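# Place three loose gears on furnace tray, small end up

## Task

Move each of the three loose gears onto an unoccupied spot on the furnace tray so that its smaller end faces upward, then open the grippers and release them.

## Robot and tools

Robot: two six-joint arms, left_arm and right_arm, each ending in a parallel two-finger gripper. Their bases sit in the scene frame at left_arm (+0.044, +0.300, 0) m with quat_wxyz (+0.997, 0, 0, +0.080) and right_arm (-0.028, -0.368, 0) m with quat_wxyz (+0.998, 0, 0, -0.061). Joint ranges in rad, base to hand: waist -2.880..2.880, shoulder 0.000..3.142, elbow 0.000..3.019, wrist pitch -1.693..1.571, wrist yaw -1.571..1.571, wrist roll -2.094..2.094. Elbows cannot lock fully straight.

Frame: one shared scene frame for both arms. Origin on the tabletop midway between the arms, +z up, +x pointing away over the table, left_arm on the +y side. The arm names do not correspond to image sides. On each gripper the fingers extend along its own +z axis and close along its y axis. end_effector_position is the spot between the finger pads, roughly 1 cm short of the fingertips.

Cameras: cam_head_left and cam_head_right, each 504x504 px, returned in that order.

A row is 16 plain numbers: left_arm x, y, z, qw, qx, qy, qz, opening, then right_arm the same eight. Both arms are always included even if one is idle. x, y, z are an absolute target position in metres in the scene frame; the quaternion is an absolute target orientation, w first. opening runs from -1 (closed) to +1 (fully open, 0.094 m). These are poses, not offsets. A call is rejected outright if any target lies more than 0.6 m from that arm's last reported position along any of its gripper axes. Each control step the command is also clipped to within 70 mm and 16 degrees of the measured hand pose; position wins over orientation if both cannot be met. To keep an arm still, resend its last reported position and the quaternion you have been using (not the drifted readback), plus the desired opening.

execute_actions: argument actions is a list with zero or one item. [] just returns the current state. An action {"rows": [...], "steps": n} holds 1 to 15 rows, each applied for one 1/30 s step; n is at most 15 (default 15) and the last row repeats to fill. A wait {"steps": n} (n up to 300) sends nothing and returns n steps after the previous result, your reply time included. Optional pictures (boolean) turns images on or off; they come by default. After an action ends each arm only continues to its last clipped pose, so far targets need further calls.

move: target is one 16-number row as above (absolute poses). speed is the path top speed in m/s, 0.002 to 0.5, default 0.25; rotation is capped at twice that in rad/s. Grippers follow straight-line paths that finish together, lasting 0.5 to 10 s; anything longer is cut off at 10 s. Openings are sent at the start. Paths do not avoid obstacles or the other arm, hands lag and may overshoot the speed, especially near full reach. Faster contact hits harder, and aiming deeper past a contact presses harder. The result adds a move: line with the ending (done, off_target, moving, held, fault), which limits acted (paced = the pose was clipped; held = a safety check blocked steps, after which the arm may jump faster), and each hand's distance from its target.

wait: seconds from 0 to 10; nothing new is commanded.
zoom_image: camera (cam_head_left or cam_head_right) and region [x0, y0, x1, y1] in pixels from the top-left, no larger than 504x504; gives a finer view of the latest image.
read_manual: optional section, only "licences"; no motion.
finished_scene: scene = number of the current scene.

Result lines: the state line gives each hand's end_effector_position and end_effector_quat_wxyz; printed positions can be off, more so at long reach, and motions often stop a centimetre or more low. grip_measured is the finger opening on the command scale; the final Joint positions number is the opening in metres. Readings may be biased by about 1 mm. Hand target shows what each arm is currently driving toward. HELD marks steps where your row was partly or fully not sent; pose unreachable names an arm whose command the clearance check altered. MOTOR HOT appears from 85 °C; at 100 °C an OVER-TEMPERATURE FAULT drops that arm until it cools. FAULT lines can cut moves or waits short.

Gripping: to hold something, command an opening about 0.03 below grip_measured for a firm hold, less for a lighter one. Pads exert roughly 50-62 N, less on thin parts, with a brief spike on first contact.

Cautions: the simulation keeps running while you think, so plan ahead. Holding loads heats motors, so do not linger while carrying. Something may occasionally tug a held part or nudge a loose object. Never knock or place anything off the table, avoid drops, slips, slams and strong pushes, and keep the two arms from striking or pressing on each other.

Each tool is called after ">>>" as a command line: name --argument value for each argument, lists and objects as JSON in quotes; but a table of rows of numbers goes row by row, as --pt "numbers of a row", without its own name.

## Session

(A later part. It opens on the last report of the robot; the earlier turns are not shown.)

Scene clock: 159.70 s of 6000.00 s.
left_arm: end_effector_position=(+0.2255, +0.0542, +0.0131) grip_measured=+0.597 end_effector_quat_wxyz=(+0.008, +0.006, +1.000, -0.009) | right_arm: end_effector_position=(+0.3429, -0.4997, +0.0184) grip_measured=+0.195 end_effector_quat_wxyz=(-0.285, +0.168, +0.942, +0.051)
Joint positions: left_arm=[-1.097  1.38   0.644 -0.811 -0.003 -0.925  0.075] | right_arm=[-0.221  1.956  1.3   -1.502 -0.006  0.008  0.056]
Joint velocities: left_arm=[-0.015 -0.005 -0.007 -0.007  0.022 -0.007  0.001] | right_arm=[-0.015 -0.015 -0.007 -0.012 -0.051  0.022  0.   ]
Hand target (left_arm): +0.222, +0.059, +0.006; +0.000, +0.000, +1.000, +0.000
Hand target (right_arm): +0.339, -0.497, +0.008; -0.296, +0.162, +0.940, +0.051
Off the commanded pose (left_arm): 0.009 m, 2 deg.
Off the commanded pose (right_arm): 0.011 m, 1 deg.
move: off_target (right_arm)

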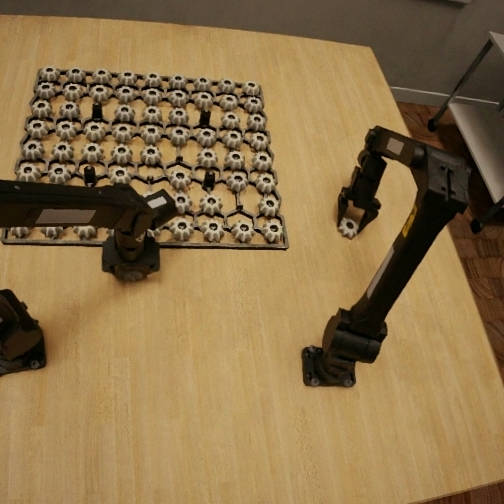

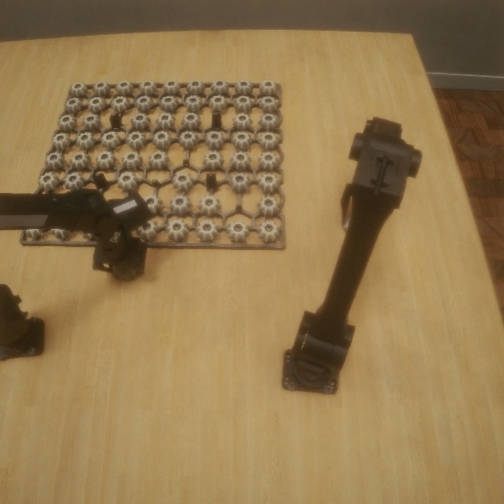

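>>> move --target '[0.223, 0.057, 0.001, 0, 0, 1, 0, 0.6, 0.345, -0.50, 0.075, -0.2198, 0.1659, 0.9606, 0.0380, 0.14]' --speed 0.1

>>> move --target '[0.223, 0.057, 0.004, 0, 0, 1, 0, 0.14, 0.424, -0.529, 0.085, 0.6351, 0.1301, 0.7534, -0.1097, 0.14]' --speed 0.3

>>> zoom_image --camera "cam_head_left" --region '[300, 130, 440, 270]'

Scene clock: 170.97 s of 6000.00 s.
left_arm: end_effector_position=(+0.2247, +0.0553, +0.0076) grip_measured=+0.597 end_effector_quat_wxyz=(+0.004, +0.006, +1.000, -0.002) | right_arm: end_effector_position=(+0.3467, -0.5012, +0.0678) grip_measured=+0.195 end_effector_quat_wxyz=(-0.226, +0.171, +0.958, +0.041)
Joint positions: left_arm=[-1.097  1.399  0.644 -0.808 -0.003 -0.925  0.075] | right_arm=[-0.221  1.813  1.28  -1.501 -0.006  0.008  0.056]
Joint velocities: left_arm=[ 0.015 -0.015 -0.027 -0.002 -0.022 -0.066  0.001] | right_arm=[ 0.005 -0.015 -0.012  0.017  0.022 -0.007  0.   ]
Hand target (left_arm): +0.223, +0.057, +0.001; +0.000, +0.000, +1.000, +0.000
Hand target (right_arm): +0.345, -0.500, +0.075; -0.220, +0.166, +0.961, +0.039
Off the commanded pose (left_arm): 0.007 m, 1 deg.
Off the commanded pose (right_arm): 0.007 m, 1 deg.
After step 90, 7.23 s passed at rest.
move: done

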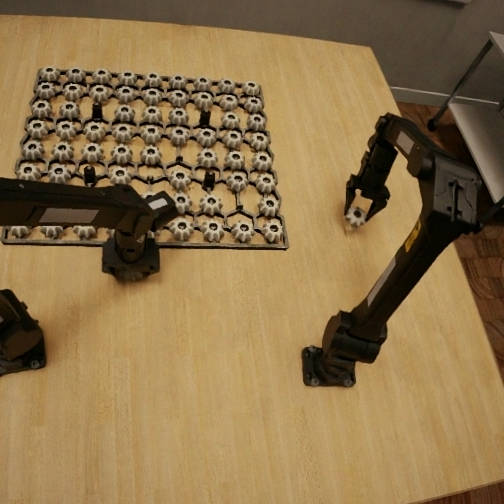

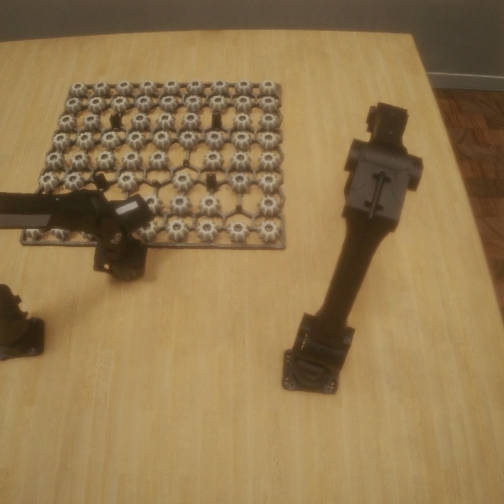

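Scene clock: 174.63 s of 6000.00 s.
left_arm: end_effector_position=(+0.2247, +0.0553, +0.0076) grip_measured=+0.188 end_effector_quat_wxyz=(+0.004, +0.006, +1.000, -0.002) | right_arm: end_effector_position=(+0.4246, -0.5272, +0.0669) grip_measured=+0.195 end_effector_quat_wxyz=(+0.618, +0.131, +0.769, -0.099)
Joint positions: left_arm=[-1.097  1.399  0.644 -0.808 -0.003 -0.925  0.056] | right_arm=[-0.221  1.741  0.399  1.123 -0.016  0.008  0.056]
Joint velocities: left_arm=[-0.015  0.005  0.007  0.002  0.022 -0.051  0.   ] | right_arm=[-0.005 -0.005 -0.017 -0.002  0.051  0.022 -0.001]
Hand target (left_arm): +0.223, +0.057, +0.004; +0.000, +0.000, +1.000, +0.000
Hand target (right_arm): +0.427, -0.529, +0.080; +0.637, +0.131, +0.753, -0.099
Off the commanded pose (left_arm): 0.004 m, 1 deg.
Off the commanded pose (right_arm): 0.018 m, 3 deg.
move: off_target (right_arm)

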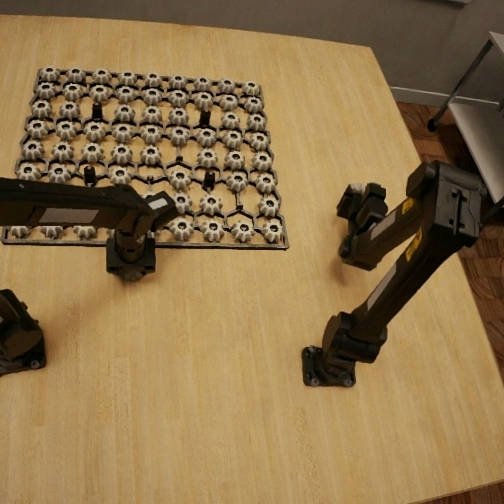

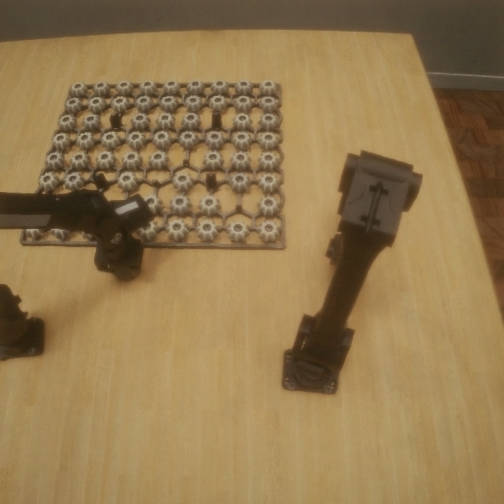

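Region (300, 130, 440, 270) of cam_head_left's 504x504 image, scaled by 3.600, with more detail than that image has.

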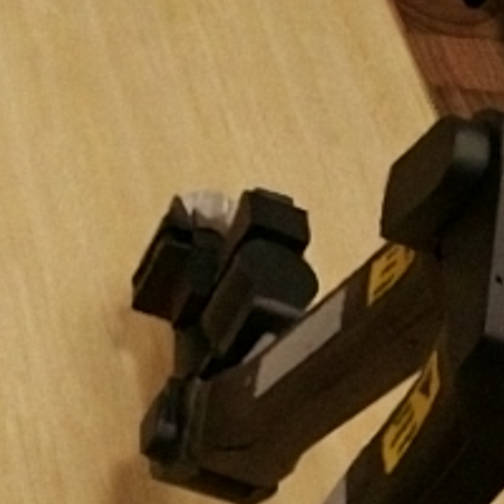

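>>> move --target '[0.245, 0.05, 0.12, 0, 0, 1, 0, 0.14, 0.481, -0.549, 0.07, 0.6791, 0.1233, 0.7140, -0.1173, 0.14]' --speed 0.12

Scene clock: 179.47 s of 6000.00 s.
left_arm: end_effector_position=(+0.2264, +0.0680, +0.0890) grip_measured=+0.188 end_effector_quat_wxyz=(-0.023, -0.001, +0.999, +0.032) | right_arm: end_effector_position=(+0.4646, -0.5440, +0.0478) grip_measured=+0.195 end_effector_quat_wxyz=(+0.650, +0.131, +0.740, -0.109)
Joint positions: left_arm=[-1.067  1.277  0.79  -1.164 -0.003 -0.908  0.056] | right_arm=[-0.221  1.946  0.52   1.295 -0.003  0.008  0.056]
Joint velocities: left_arm=[-0.005 -0.005 -0.002 -0.007 -0.007  0.037 -0.001] | right_arm=[ 0.005  0.005 -0.012 -0.007  0.051 -0.022  0.002]
Hand target (left_arm): +0.245, +0.050, +0.119; +0.000, -0.000, +1.000, +0.000
Hand target (right_arm): +0.480, -0.548, +0.070; +0.679, +0.123, +0.714, -0.116
Off the commanded pose (left_arm): 0.040 m, 5 deg.
Off the commanded pose (right_arm): 0.028 m, 5 deg.
After step 90, 0.50 s passed at rest.
move: off_target (left_arm, right_arm)

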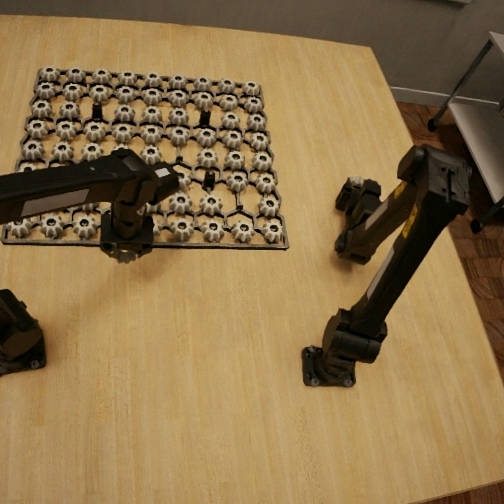

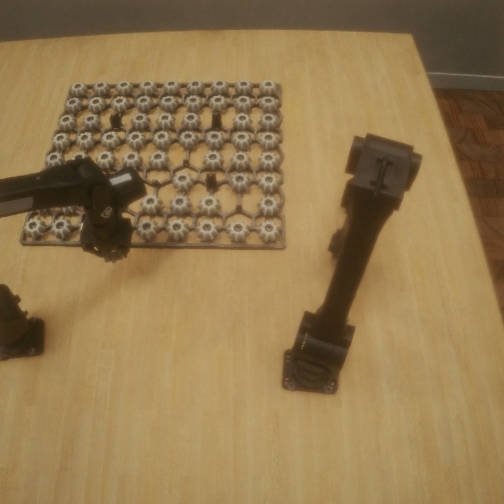

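>>> move --target '[0.43, 0.07, 0.125, 0, 0, 1, 0, 0.14, 0.481, -0.549, 0.052, 0.6791, 0.1233, 0.7140, -0.1173, 0.14]' --speed 0.15

Scene clock: 183.50 s of 6000.00 s.
left_arm: end_effector_position=(+0.4066, +0.0814, +0.1003) grip_measured=+0.188 end_effector_quat_wxyz=(-0.024, -0.005, +1.000, +0.016) | right_arm: end_effector_position=(+0.4658, -0.5444, +0.0334) grip_measured=+0.195 end_effector_quat_wxyz=(+0.652, +0.130, +0.739, -0.110)
Joint positions: left_arm=[-0.704  1.577  1.136 -1.188 -0.003 -0.554  0.056] | right_arm=[-0.221  2.009  0.533  1.351 -0.003  0.008  0.056]
Joint velocities: left_arm=[-0.005 -0.015 -0.007  0.002 -0.007 -0.007  0.   ] | right_arm=[-0.015 -0.005  0.002  0.002 -0.007 -0.007 -0.   ]
Hand target (left_arm): +0.429, +0.071, +0.124; -0.001, -0.000, +1.000, +0.001
Hand target (right_arm): +0.480, -0.548, +0.052; +0.679, +0.123, +0.714, -0.117
Off the commanded pose (left_arm): 0.036 m, 3 deg.
Off the commanded pose (right_arm): 0.024 m, 4 deg.
move: off_target (left_arm, right_arm)

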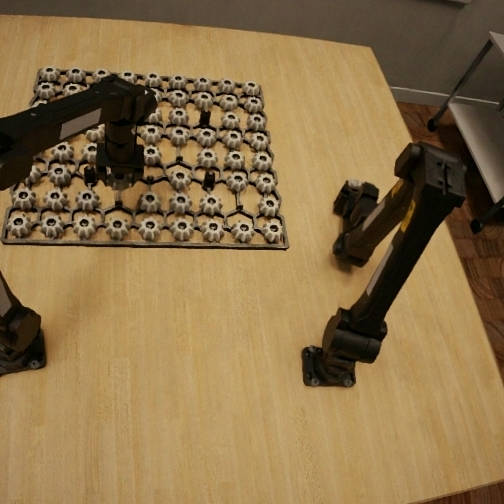

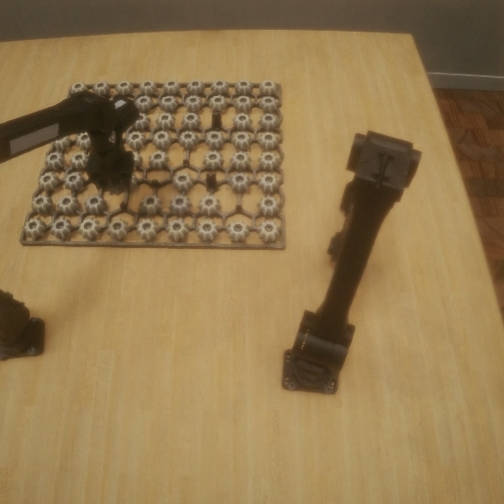

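>>> move --target '[0.406, 0.083, 0.055, 0, 0, 1, 0, 0.14, 0.481, -0.549, 0.046, 0.6791, 0.1233, 0.7140, -0.1173, 0.14]' --speed 0.06

>>> zoom_image --camera "cam_head_left" --region '[65, 140, 175, 250]'

>>> zoom_image --camera "cam_head_right" --region '[65, 140, 175, 250]'

>>> zoom_image --camera "cam_head_left" --region '[310, 150, 400, 240]'

Scene clock: 187.93 s of 6000.00 s.
left_arm: end_effector_position=(+0.4015, +0.0844, +0.0554) grip_measured=+0.188 end_effector_quat_wxyz=(-0.005, -0.004, +1.000, +0.005) | right_arm: end_effector_position=(+0.4643, -0.5439, +0.0273) grip_measured=+0.195 end_effector_quat_wxyz=(+0.651, +0.130, +0.739, -0.110)
Joint positions: left_arm=[-0.704  1.596  1.026 -1.015 -0.003 -0.552  0.056] | right_arm=[-0.221  2.031  0.533  1.37  -0.003  0.008  0.056]
Joint velocities: left_arm=[-0.005 -0.005 -0.002  0.012 -0.022 -0.022 -0.001] | right_arm=[-0.005  0.005  0.017  0.012 -0.037 -0.022 -0.   ]
Hand target (left_arm): +0.405, +0.083, +0.055; -0.000, -0.000, +1.000, +0.000
Hand target (right_arm): +0.480, -0.548, +0.046; +0.679, +0.123, +0.714, -0.117
Off the commanded pose (left_arm): 0.005 m, 1 deg.
Off the commanded pose (right_arm): 0.026 m, 4 deg.
After step 90, 0.33 s passed at rest.
move: off_target (right_arm)

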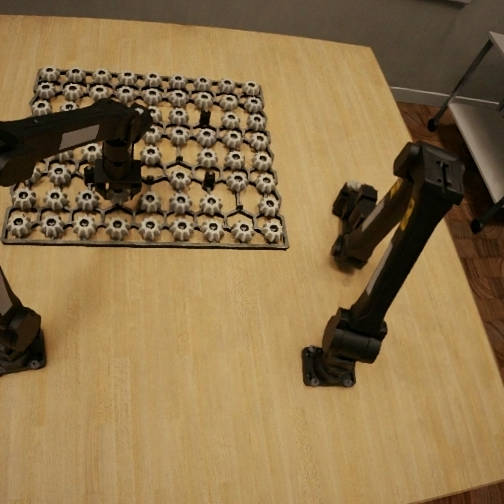

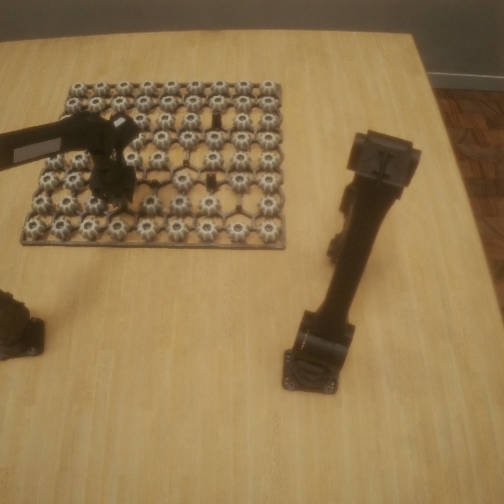

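Region (65, 140, 175, 250) of cam_head_left's 504x504 image, scaled by 4.582, with more detail than that image has.

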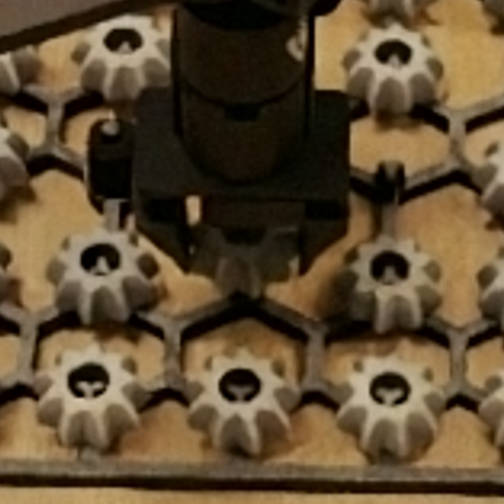

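Region (65, 140, 175, 250) of cam_head_right's 504x504 image, scaled by 4.582, with more detail than that image has.

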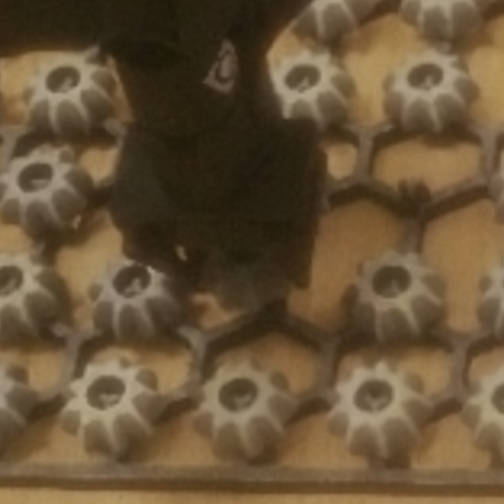

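Region (310, 150, 400, 240) of cam_head_left's 504x504 image, scaled by 5.600, with more detail than that image has.

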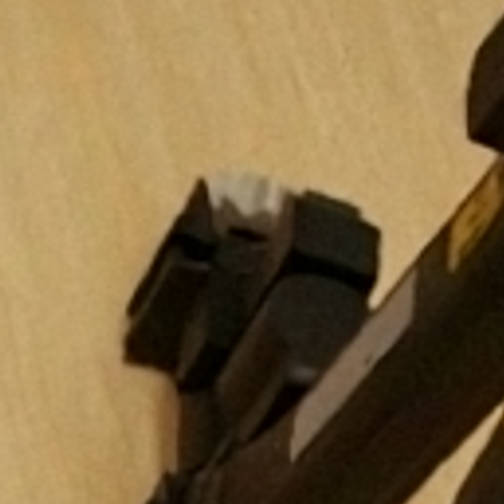

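>>> move --target '[0.410, 0.083, 0.042, 0, 0, 1, 0, 0.14, 0.464, -0.544, 0.029, 0.651, 0.130, 0.739, -0.110, 0.6]' --speed 0.04

>>> zoom_image --camera "cam_head_left" --region '[65, 140, 175, 250]'

>>> zoom_image --camera "cam_head_left" --region '[310, 150, 400, 240]'

Scene clock: 192.43 s of 6000.00 s.
left_arm: end_effector_position=(+0.4065, +0.0814, +0.0438) grip_measured=+0.188 end_effector_quat_wxyz=(-0.004, -0.003, +1.000, +0.004) | right_arm: end_effector_position=(+0.4643, -0.5438, +0.0272) grip_measured=+0.598 end_effector_quat_wxyz=(+0.651, +0.130, +0.740, -0.109)
Joint positions: left_arm=[-0.704  1.625  1.026 -0.982 -0.003 -0.549  0.056] | right_arm=[-0.221  2.031  0.533  1.37  -0.003  0.008  0.075]
Joint velocities: left_arm=[-0.005 -0.015 -0.012 -0.017 -0.051 -0.095 -0.   ] | right_arm=[ 0.005 -0.005 -0.007 -0.012  0.037 -0.037 -0.001]
Hand target (left_arm): +0.410, +0.083, +0.042; -0.000, -0.000, +1.000, +0.000
Hand target (right_arm): +0.464, -0.544, +0.029; +0.651, +0.130, +0.739, -0.110
Off the commanded pose (left_arm): 0.004 m, 1 deg.
Off the commanded pose (right_arm): 0.002 m, 0 deg.
After step 90, 0.73 s passed at rest.
move: done

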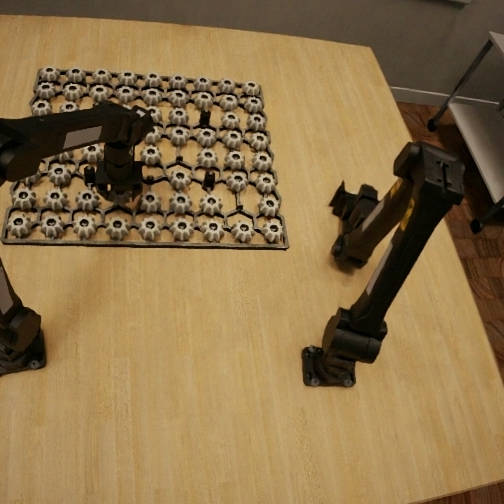

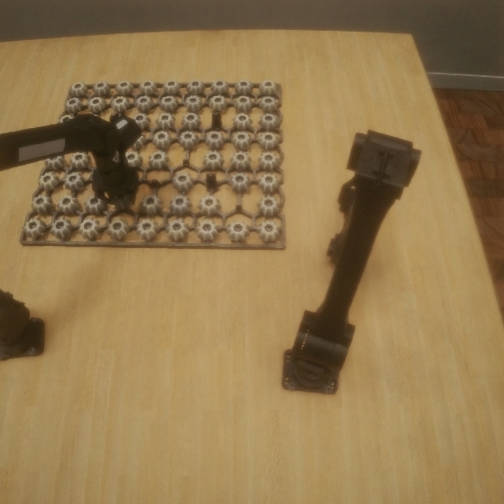

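Region (65, 140, 175, 250) of cam_head_left's 504x504 image, scaled by 4.582, with more detail than that image has.

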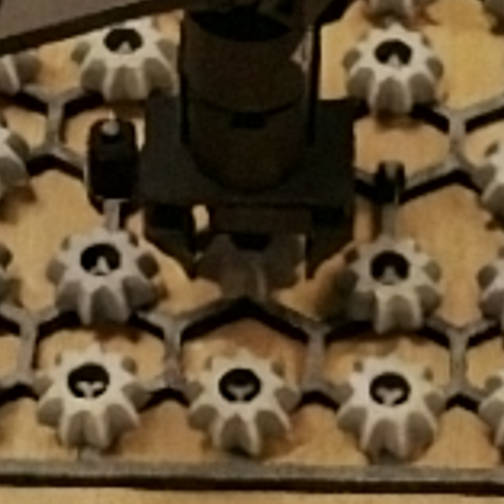

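Region (310, 150, 400, 240) of cam_head_left's 504x504 image, scaled by 5.600, with more detail than that image has.

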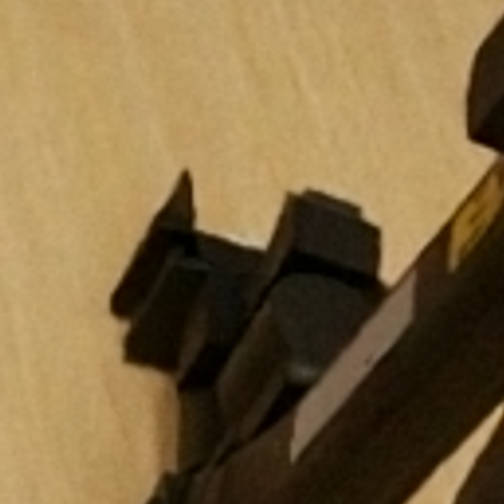

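>>> move --target '[0.405, 0.085, 0.017, 0, 0, 1, 0, 0.14, 0.435, -0.533, 0.038, 0.651, 0.130, 0.739, -0.110, 1]' --speed 0.03

>>> zoom_image --camera "cam_head_left" --region '[65, 140, 175, 250]'

>>> zoom_image --camera "cam_head_left" --region '[310, 150, 400, 240]'

Scene clock: 197.53 s of 6000.00 s.
left_arm: end_effector_position=(+0.4030, +0.0835, +0.0226) grip_measured=+0.188 end_effector_quat_wxyz=(-0.001, -0.003, +1.000, +0.002) | right_arm: end_effector_position=(+0.4359, -0.5337, +0.0258) grip_measured=+1.000 end_effector_quat_wxyz=(+0.639, +0.133, +0.750, -0.107)
Joint positions: left_arm=[-0.704  1.647  0.986 -0.914 -0.003 -0.549  0.056] | right_arm=[-0.221  1.998  0.451  1.387 -0.003  0.008  0.094]
Joint velocities: left_arm=[-0.005  0.005  0.012  0.007  0.007 -0.051 -0.   ] | right_arm=[-0.005 -0.015 -0.002  0.002  0.022  0.022  0.   ]
Hand target (left_arm): +0.405, +0.085, +0.017; +0.000, -0.000, +1.000, +0.000
Hand target (right_arm): +0.435, -0.534, +0.038; +0.651, +0.130, +0.739, -0.110
Off the commanded pose (left_arm): 0.006 m, 0 deg.
Off the commanded pose (right_arm): 0.012 m, 2 deg.
move: off_target (right_arm)

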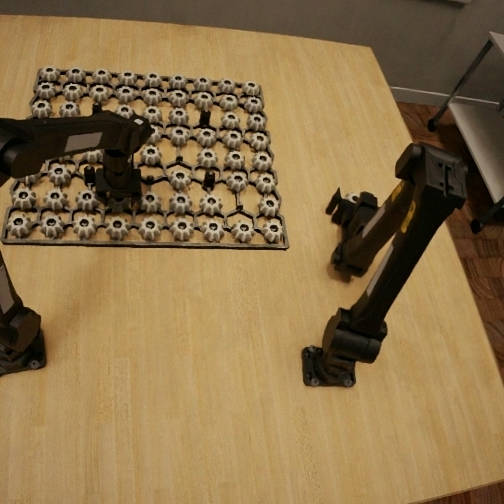

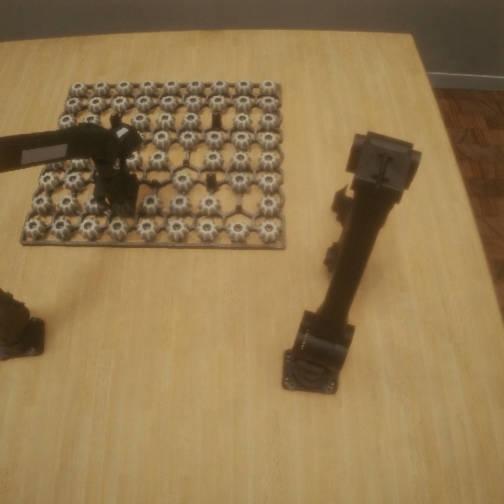

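Region (65, 140, 175, 250) of cam_head_left's 504x504 image, scaled by 4.582, with more detail than that image has.

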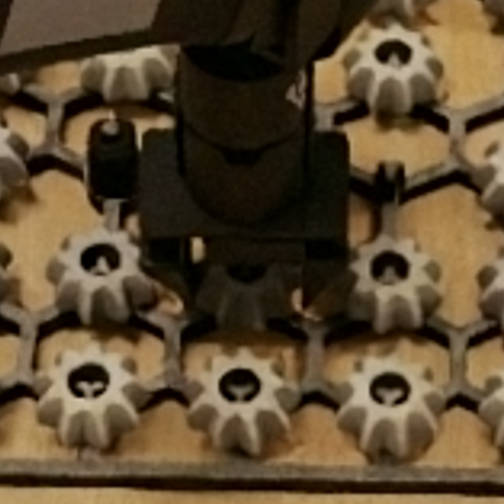

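Region (310, 150, 400, 240) of cam_head_left's 504x504 image, scaled by 5.600, with more detail than that image has.

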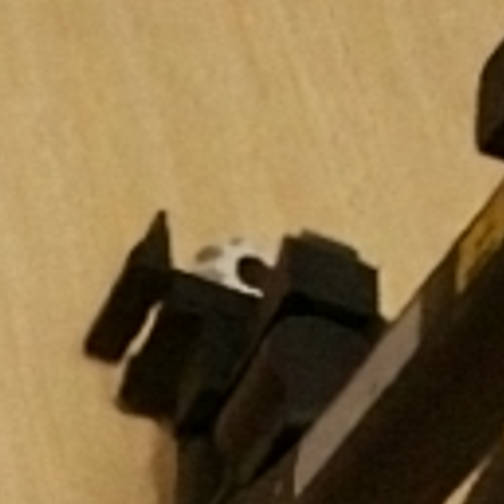

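>>> move --target '[0.403, 0.0835, 0.022, 0, 0, 1, 0, 0.33, 0.43, -0.532, 0.10, 0.62, 0.135, 0.766, -0.105, 1]' --speed 0.15

>>> move --target '[0.407, 0.081, 0.10, 0.047, 0, 0.998, -0.028, 0.33, 0.465, -0.545, 0.12, 0, 0, 1, 0, 1]' --speed 0.3

>>> zoom_image --camera "cam_head_left" --region '[65, 140, 175, 250]'

>>> zoom_image --camera "cam_head_left" --region '[305, 130, 415, 240]'

Scene clock: 204.37 s of 6000.00 s.
left_arm: end_effector_position=(+0.4029, +0.0835, +0.0226) grip_measured=+0.327 end_effector_quat_wxyz=(-0.001, -0.003, +1.000, +0.002) | right_arm: end_effector_position=(+0.4347, -0.5333, +0.1088) grip_measured=+1.000 end_effector_quat_wxyz=(+0.630, +0.134, +0.758, -0.106)
Joint positions: left_arm=[-0.704  1.647  0.986 -0.914 -0.002 -0.549  0.062] | right_arm=[-0.221  1.604  0.429  0.99  -0.003  0.008  0.094]
Joint velocities: left_arm=[-0.005 -0.005 -0.002 -0.002  0.007 -0.007 -0.001] | right_arm=[ 0.005  0.005  0.022  0.007 -0.081 -0.066  0.   ]
Hand target (left_arm): +0.403, +0.083, +0.022; -0.000, -0.000, +1.000, -0.000
Hand target (right_arm): +0.430, -0.532, +0.100; +0.620, +0.135, +0.766, -0.105
Off the commanded pose (left_arm): 0.001 m, 0 deg.
Off the commanded pose (right_arm): 0.010 m, 1 deg.
After step 90, 2.87 s passed at rest.
move: done

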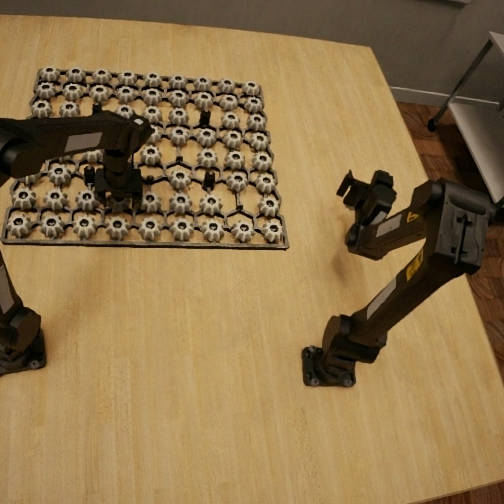

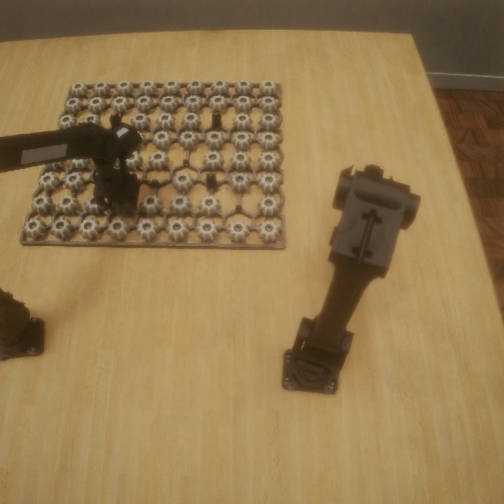

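Scene clock: 207.23 s of 6000.00 s.
left_arm: end_effector_position=(+0.3969, +0.0871, +0.0794) grip_measured=+0.327 end_effector_quat_wxyz=(+0.029, -0.003, +0.999, -0.016) | right_arm: end_effector_position=(+0.4419, -0.5410, +0.1103) grip_measured=+1.000 end_effector_quat_wxyz=(-0.015, +0.016, +1.000, +0.001)
Joint positions: left_arm=[-0.704  1.502  0.986 -0.989 -0.002 -0.549  0.062] | right_arm=[-0.227  1.736  1.37  -1.234  0.008 -0.318  0.094]
Joint velocities: left_arm=[-0.015  0.005 -0.002 -0.007 -0.037  0.007 -0.001] | right_arm=[ 0.005 -0.005  0.012 -0.002  0.022 -0.051  0.   ]
Hand target (left_arm): +0.407, +0.081, +0.100; +0.047, -0.001, +0.998, -0.028
Hand target (right_arm): +0.462, -0.543, +0.123; -0.001, +0.006, +1.000, -0.005
Off the commanded pose (left_arm): 0.024 m, 3 deg.
Off the commanded pose (right_arm): 0.025 m, 3 deg.
move: off_target (left_arm, right_arm)

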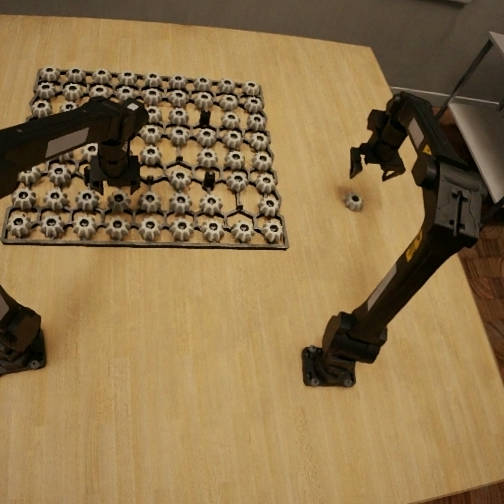

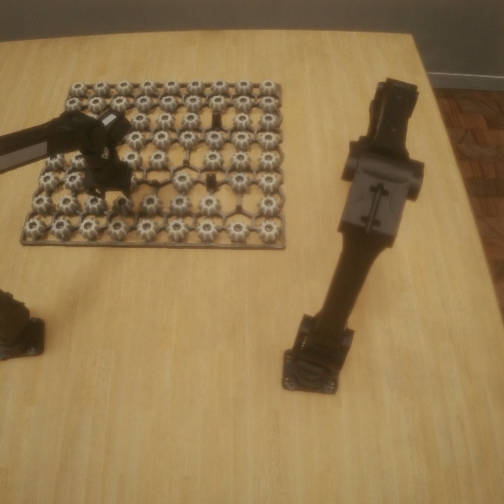

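Region (65, 140, 175, 250) of cam_head_left's 504x504 image, scaled by 4.582, with more detail than that image has.

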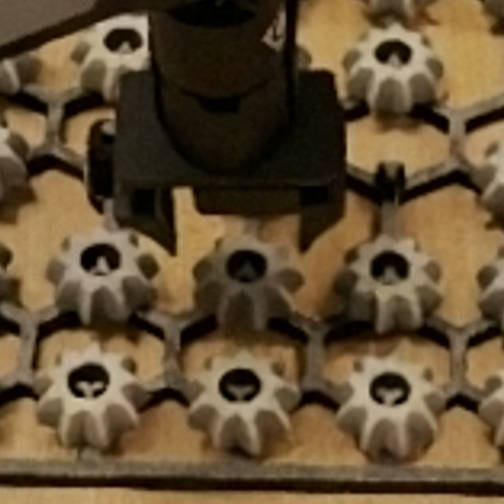

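Region (305, 130, 415, 240) of cam_head_left's 504x504 image, scaled by 4.582, with more detail than that image has.

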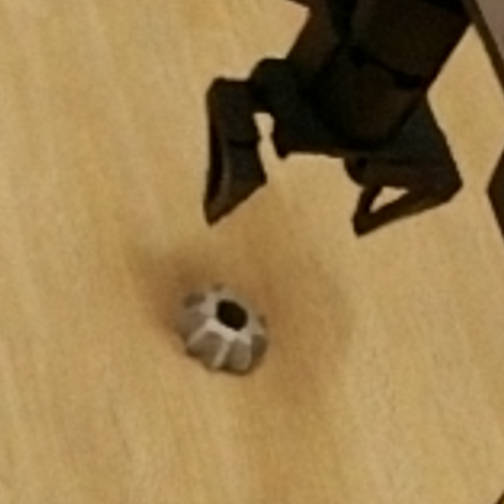

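>>> move --target '[0.38, 0.30, 0.17, 0.25, -0.1, 0.96, 0.05, 0.8, 0.429, -0.537, 0.035, 0, 0, 1, 0, 1]' --speed 0.25

>>> move --target '[0.178, 0.802, 0.10, 0.5468, -0.4411, 0.5749, 0.4196, 0.8, 0.429, -0.537, 0.035, 0, 0, 1, 0, 1]' --speed 0.3

>>> zoom_image --camera "cam_head_left" --region '[305, 130, 415, 240]'

Scene clock: 232.60 s of 6000.00 s.
left_arm: end_effector_position=(+0.3799, +0.2999, +0.1741) grip_measured=+0.797 end_effector_quat_wxyz=(+0.243, -0.107, +0.963, +0.049) | right_arm: end_effector_position=(+0.4316, -0.5363, +0.0475) grip_measured=+1.000 end_effector_quat_wxyz=(+0.007, +0.002, +1.000, -0.004)
Joint positions: left_arm=[-0.258  0.937  0.713 -0.88  -0.192 -0.274  0.084] | right_arm=[-0.227  1.756  1.214 -1.014  0.003 -0.347  0.094]
Joint velocities: left_arm=[-0.015 -0.015 -0.017 -0.007 -0.037 -0.022  0.   ] | right_arm=[-0.015 -0.005  0.012 -0.002 -0.022 -0.051  0.   ]
Hand target (left_arm): +0.381, +0.301, +0.172; +0.248, -0.102, +0.962, +0.049
Hand target (right_arm): +0.428, -0.537, +0.035; +0.000, -0.000, +1.000, +0.000
Off the commanded pose (left_arm): 0.004 m, 1 deg.
Off the commanded pose (right_arm): 0.013 m, 1 deg.
After step 90, 20.77 s passed at rest.
move: off_target (right_arm)

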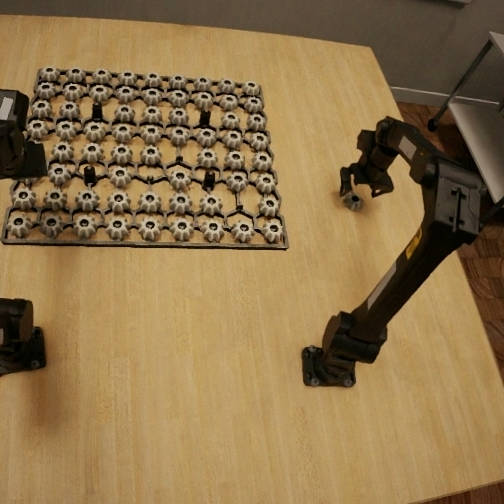

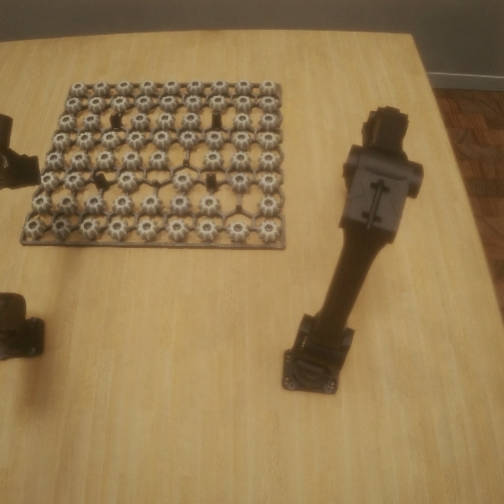

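Scene clock: 235.50 s of 6000.00 s.
left_arm: end_effector_position=(+0.1766, +0.7890, +0.0879) grip_measured=+0.797 end_effector_quat_wxyz=(+0.532, -0.446, +0.593, +0.407) | right_arm: end_effector_position=(+0.4316, -0.5363, +0.0475) grip_measured=+1.000 end_effector_quat_wxyz=(+0.007, +0.002, +1.000, -0.004)
Joint positions: left_arm=[1.152 1.795 0.46  1.232 0.015 0.009 0.084] | right_arm=[-0.227  1.756  1.214 -1.014  0.003 -0.347  0.094]
Joint velocities: left_arm=[-0.005  0.015  0.012 -0.007 -0.051 -0.095 -0.   ] | right_arm=[-0.005  0.005 -0.007  0.002 -0.007 -0.022  0.   ]
Hand target (left_arm): +0.175, +0.800, +0.100; +0.547, -0.444, +0.576, +0.415
Hand target (right_arm): +0.429, -0.537, +0.035; -0.000, +0.000, +1.000, -0.000
Off the commanded pose (left_arm): 0.018 m, 3 deg.
Off the commanded pose (right_arm): 0.013 m, 1 deg.
move: off_target (left_arm, right_arm)

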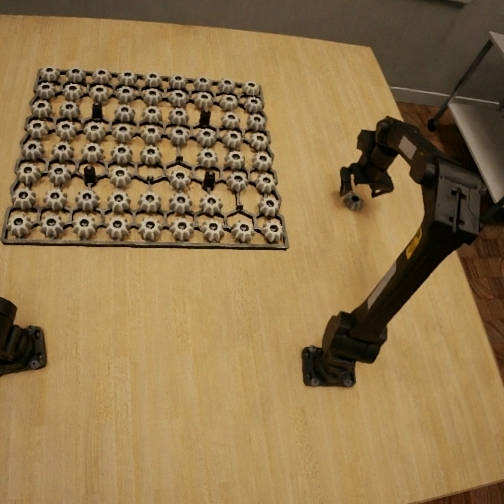

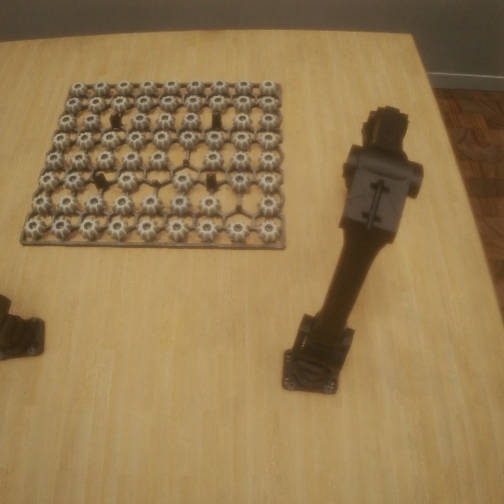

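Region (305, 130, 415, 240) of cam_head_left's 504x504 image, scaled by 4.582, with more detail than that image has.

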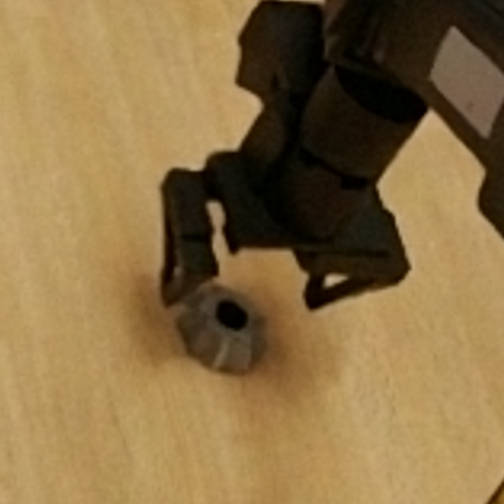

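>>> move --target '[0.178, 0.802, 0.052, 0.5468, -0.4411, 0.5749, 0.4196, 0.8, 0.426, -0.535, -0.002, 0, 0, 1, 0, 1]' --speed 0.06

>>> zoom_image --camera "cam_head_left" --region '[305, 130, 415, 240]'

Scene clock: 241.20 s of 6000.00 s.
left_arm: end_effector_position=(+0.1760, +0.7925, +0.0457) grip_measured=+0.797 end_effector_quat_wxyz=(+0.536, -0.446, +0.587, +0.412) | right_arm: end_effector_position=(+0.4294, -0.5355, +0.0103) grip_measured=+1.000 end_effector_quat_wxyz=(+0.007, +0.002, +1.000, -0.004)
Joint positions: left_arm=[1.152 1.992 0.489 1.416 0.007 0.006 0.084] | right_arm=[-0.227  1.805  1.17  -0.919  0.003 -0.347  0.094]
Joint velocities: left_arm=[ 0.005  0.024 -0.012  0.012 -0.007  0.007 -0.   ] | right_arm=[-0.005  0.005 -0.002 -0.012  0.037  0.022  0.   ]
Hand target (left_arm): +0.178, +0.801, +0.052; +0.547, -0.441, +0.575, +0.419
Hand target (right_arm): +0.425, -0.535, -0.002; -0.000, +0.000, +1.000, -0.000
Off the commanded pose (left_arm): 0.012 m, 2 deg.
Off the commanded pose (right_arm): 0.013 m, 1 deg.
After step 90, 1.53 s passed at rest.
move: off_target (left_arm, right_arm)

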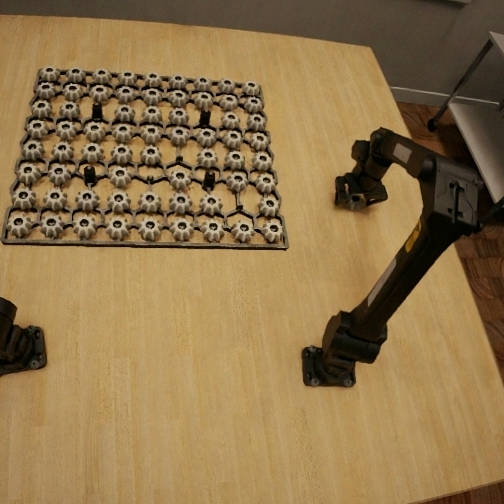

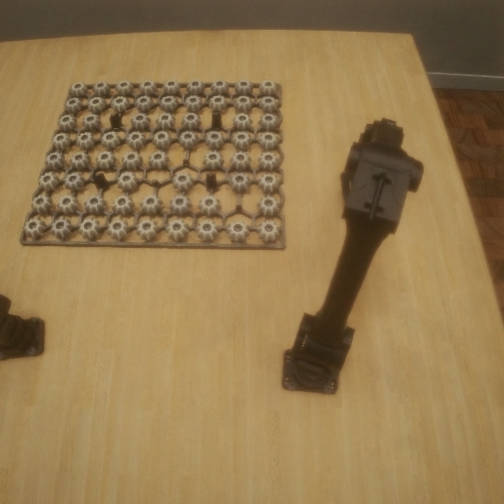

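Region (305, 130, 415, 240) of cam_head_left's 504x504 image, scaled by 4.582, with more detail than that image has.

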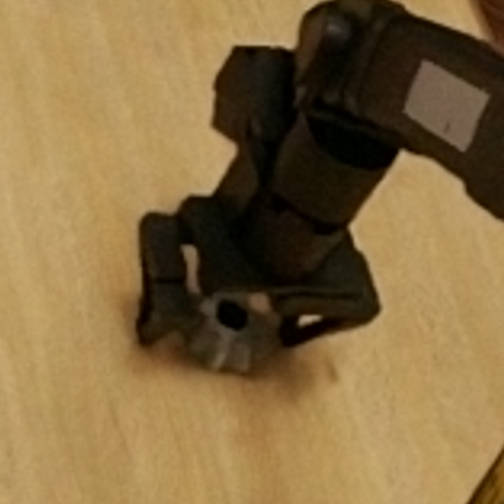

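>>> move --target '[0.178, 0.802, 0.040, 0.5468, -0.4411, 0.5749, 0.4196, 0.8, 0.426, -0.535, -0.006, 0, 0, 1, 0, 0.5]' --speed 0.03

Scene clock: 247.30 s of 6000.00 s.
left_arm: end_effector_position=(+0.1764, +0.7942, +0.0357) grip_measured=+0.797 end_effector_quat_wxyz=(+0.537, -0.445, +0.586, +0.413) | right_arm: end_effector_position=(+0.4315, -0.5363, +0.0102) grip_measured=+0.502 end_effector_quat_wxyz=(+0.011, +0.002, +1.000, -0.005)
Joint positions: left_arm=[1.152 2.039 0.502 1.455 0.007 0.006 0.084] | right_arm=[-0.227  1.806  1.17  -0.91   0.003 -0.347  0.071]
Joint velocities: left_arm=[-0.005  0.005 -0.012 -0.002  0.007  0.051  0.   ] | right_arm=[ 0.005  0.005 -0.002 -0.002 -0.037  0.051 -0.   ]
Hand target (left_arm): +0.178, +0.802, +0.040; +0.547, -0.441, +0.575, +0.419
Hand target (right_arm): +0.426, -0.535, -0.005; +0.000, +0.000, +1.000, -0.000
Off the commanded pose (left_arm): 0.009 m, 2 deg.
Off the commanded pose (right_arm): 0.017 m, 1 deg.
After step 90, 2.17 s passed at rest.
move: off_target (right_arm)

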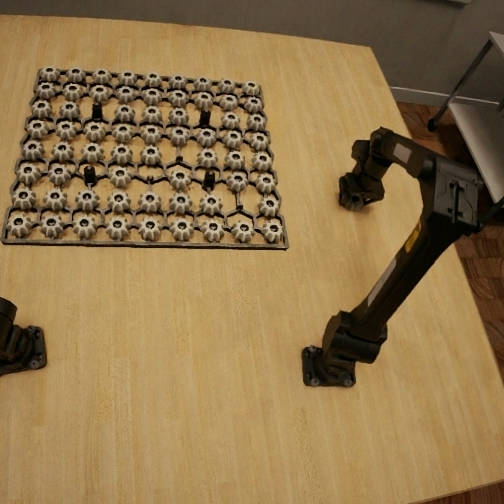

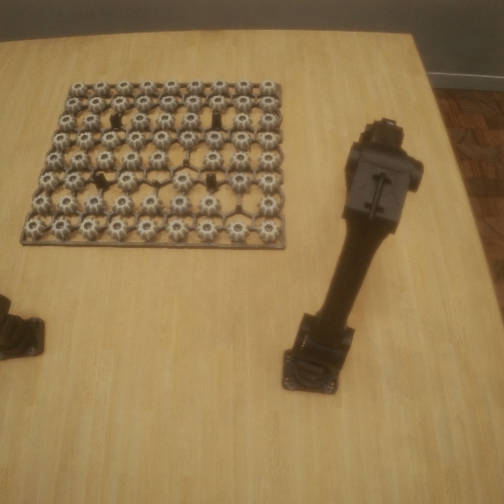

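>>> move --target '[0.2842, 0.7517, 0.037, 0.5807, -0.3788, 0.6305, 0.3489, 0.8, 0.425, -0.534, 0.007, 0, 0, 1, 0, 0.5]' --speed 0.12

>>> move --target '[0.3728, 0.6919, 0.037, 0.6140, -0.3108, 0.6666, 0.2863, 0.8, 0.425, -0.534, 0.007, 0, 0, 1, 0, 0.14]' --speed 0.1

Scene clock: 254.37 s of 6000.00 s.
left_arm: end_effector_position=(+0.2815, +0.7532, +0.0357) grip_measured=+0.797 end_effector_quat_wxyz=(+0.579, -0.378, +0.631, +0.352) | right_arm: end_effector_position=(+0.4305, -0.5359, +0.0102) grip_measured=+0.502 end_effector_quat_wxyz=(+0.009, +0.002, +1.000, -0.005)
Joint positions: left_arm=[0.931 2.039 0.502 1.455 0.006 0.006 0.084] | right_arm=[-0.227  1.806  1.17  -0.914  0.003 -0.347  0.071]
Joint velocities: left_arm=[-0.005 -0.015  0.007  0.007 -0.095  0.007 -0.001] | right_arm=[-0.005 -0.015  0.007  0.002  0.022 -0.022  0.   ]
Hand target (left_arm): +0.284, +0.752, +0.037; +0.580, -0.379, +0.631, +0.349
Hand target (right_arm): +0.425, -0.534, +0.007; -0.000, +0.000, +1.000, -0.000
Off the commanded pose (left_arm): 0.003 m, 0 deg.
Off the commanded pose (right_arm): 0.007 m, 1 deg.
After step 90, 2.73 s passed at rest.
move: done

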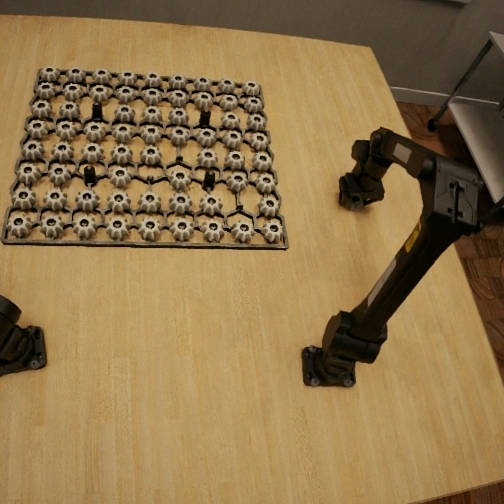

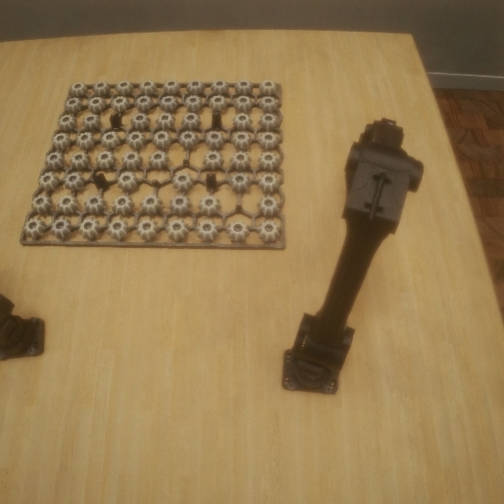

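Scene clock: 255.83 s of 6000.00 s.
left_arm: end_effector_position=(+0.3702, +0.6943, +0.0357) grip_measured=+0.797 end_effector_quat_wxyz=(+0.613, -0.310, +0.667, +0.289) | right_arm: end_effector_position=(+0.4305, -0.5360, +0.0102) grip_measured=+0.193 end_effector_quat_wxyz=(+0.009, +0.002, +1.000, -0.005)
Joint positions: left_arm=[0.722 2.039 0.502 1.455 0.006 0.006 0.084] | right_arm=[-0.227  1.806  1.17  -0.914  0.004 -0.347  0.056]
Joint velocities: left_arm=[-0.005 -0.005 -0.017  0.002  0.007  0.037  0.001] | right_arm=[-0.005 -0.024  0.012 -0.002 -0.051 -0.007 -0.   ]
Hand target (left_arm): +0.373, +0.692, +0.037; +0.614, -0.311, +0.667, +0.286
Hand target (right_arm): +0.425, -0.534, +0.007; -0.000, +0.000, +1.000, -0.000
Off the commanded pose (left_arm): 0.004 m, 0 deg.
Off the commanded pose (right_arm): 0.007 m, 1 deg.
move: done

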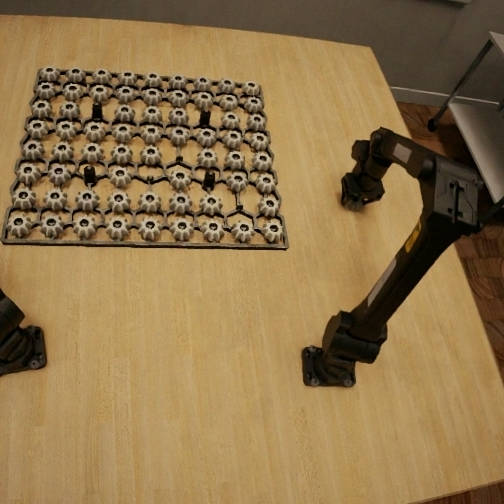

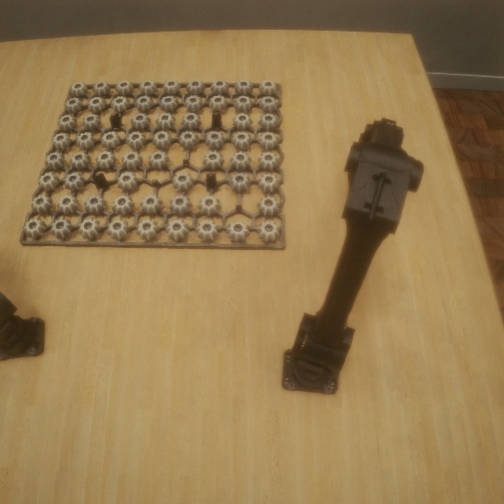

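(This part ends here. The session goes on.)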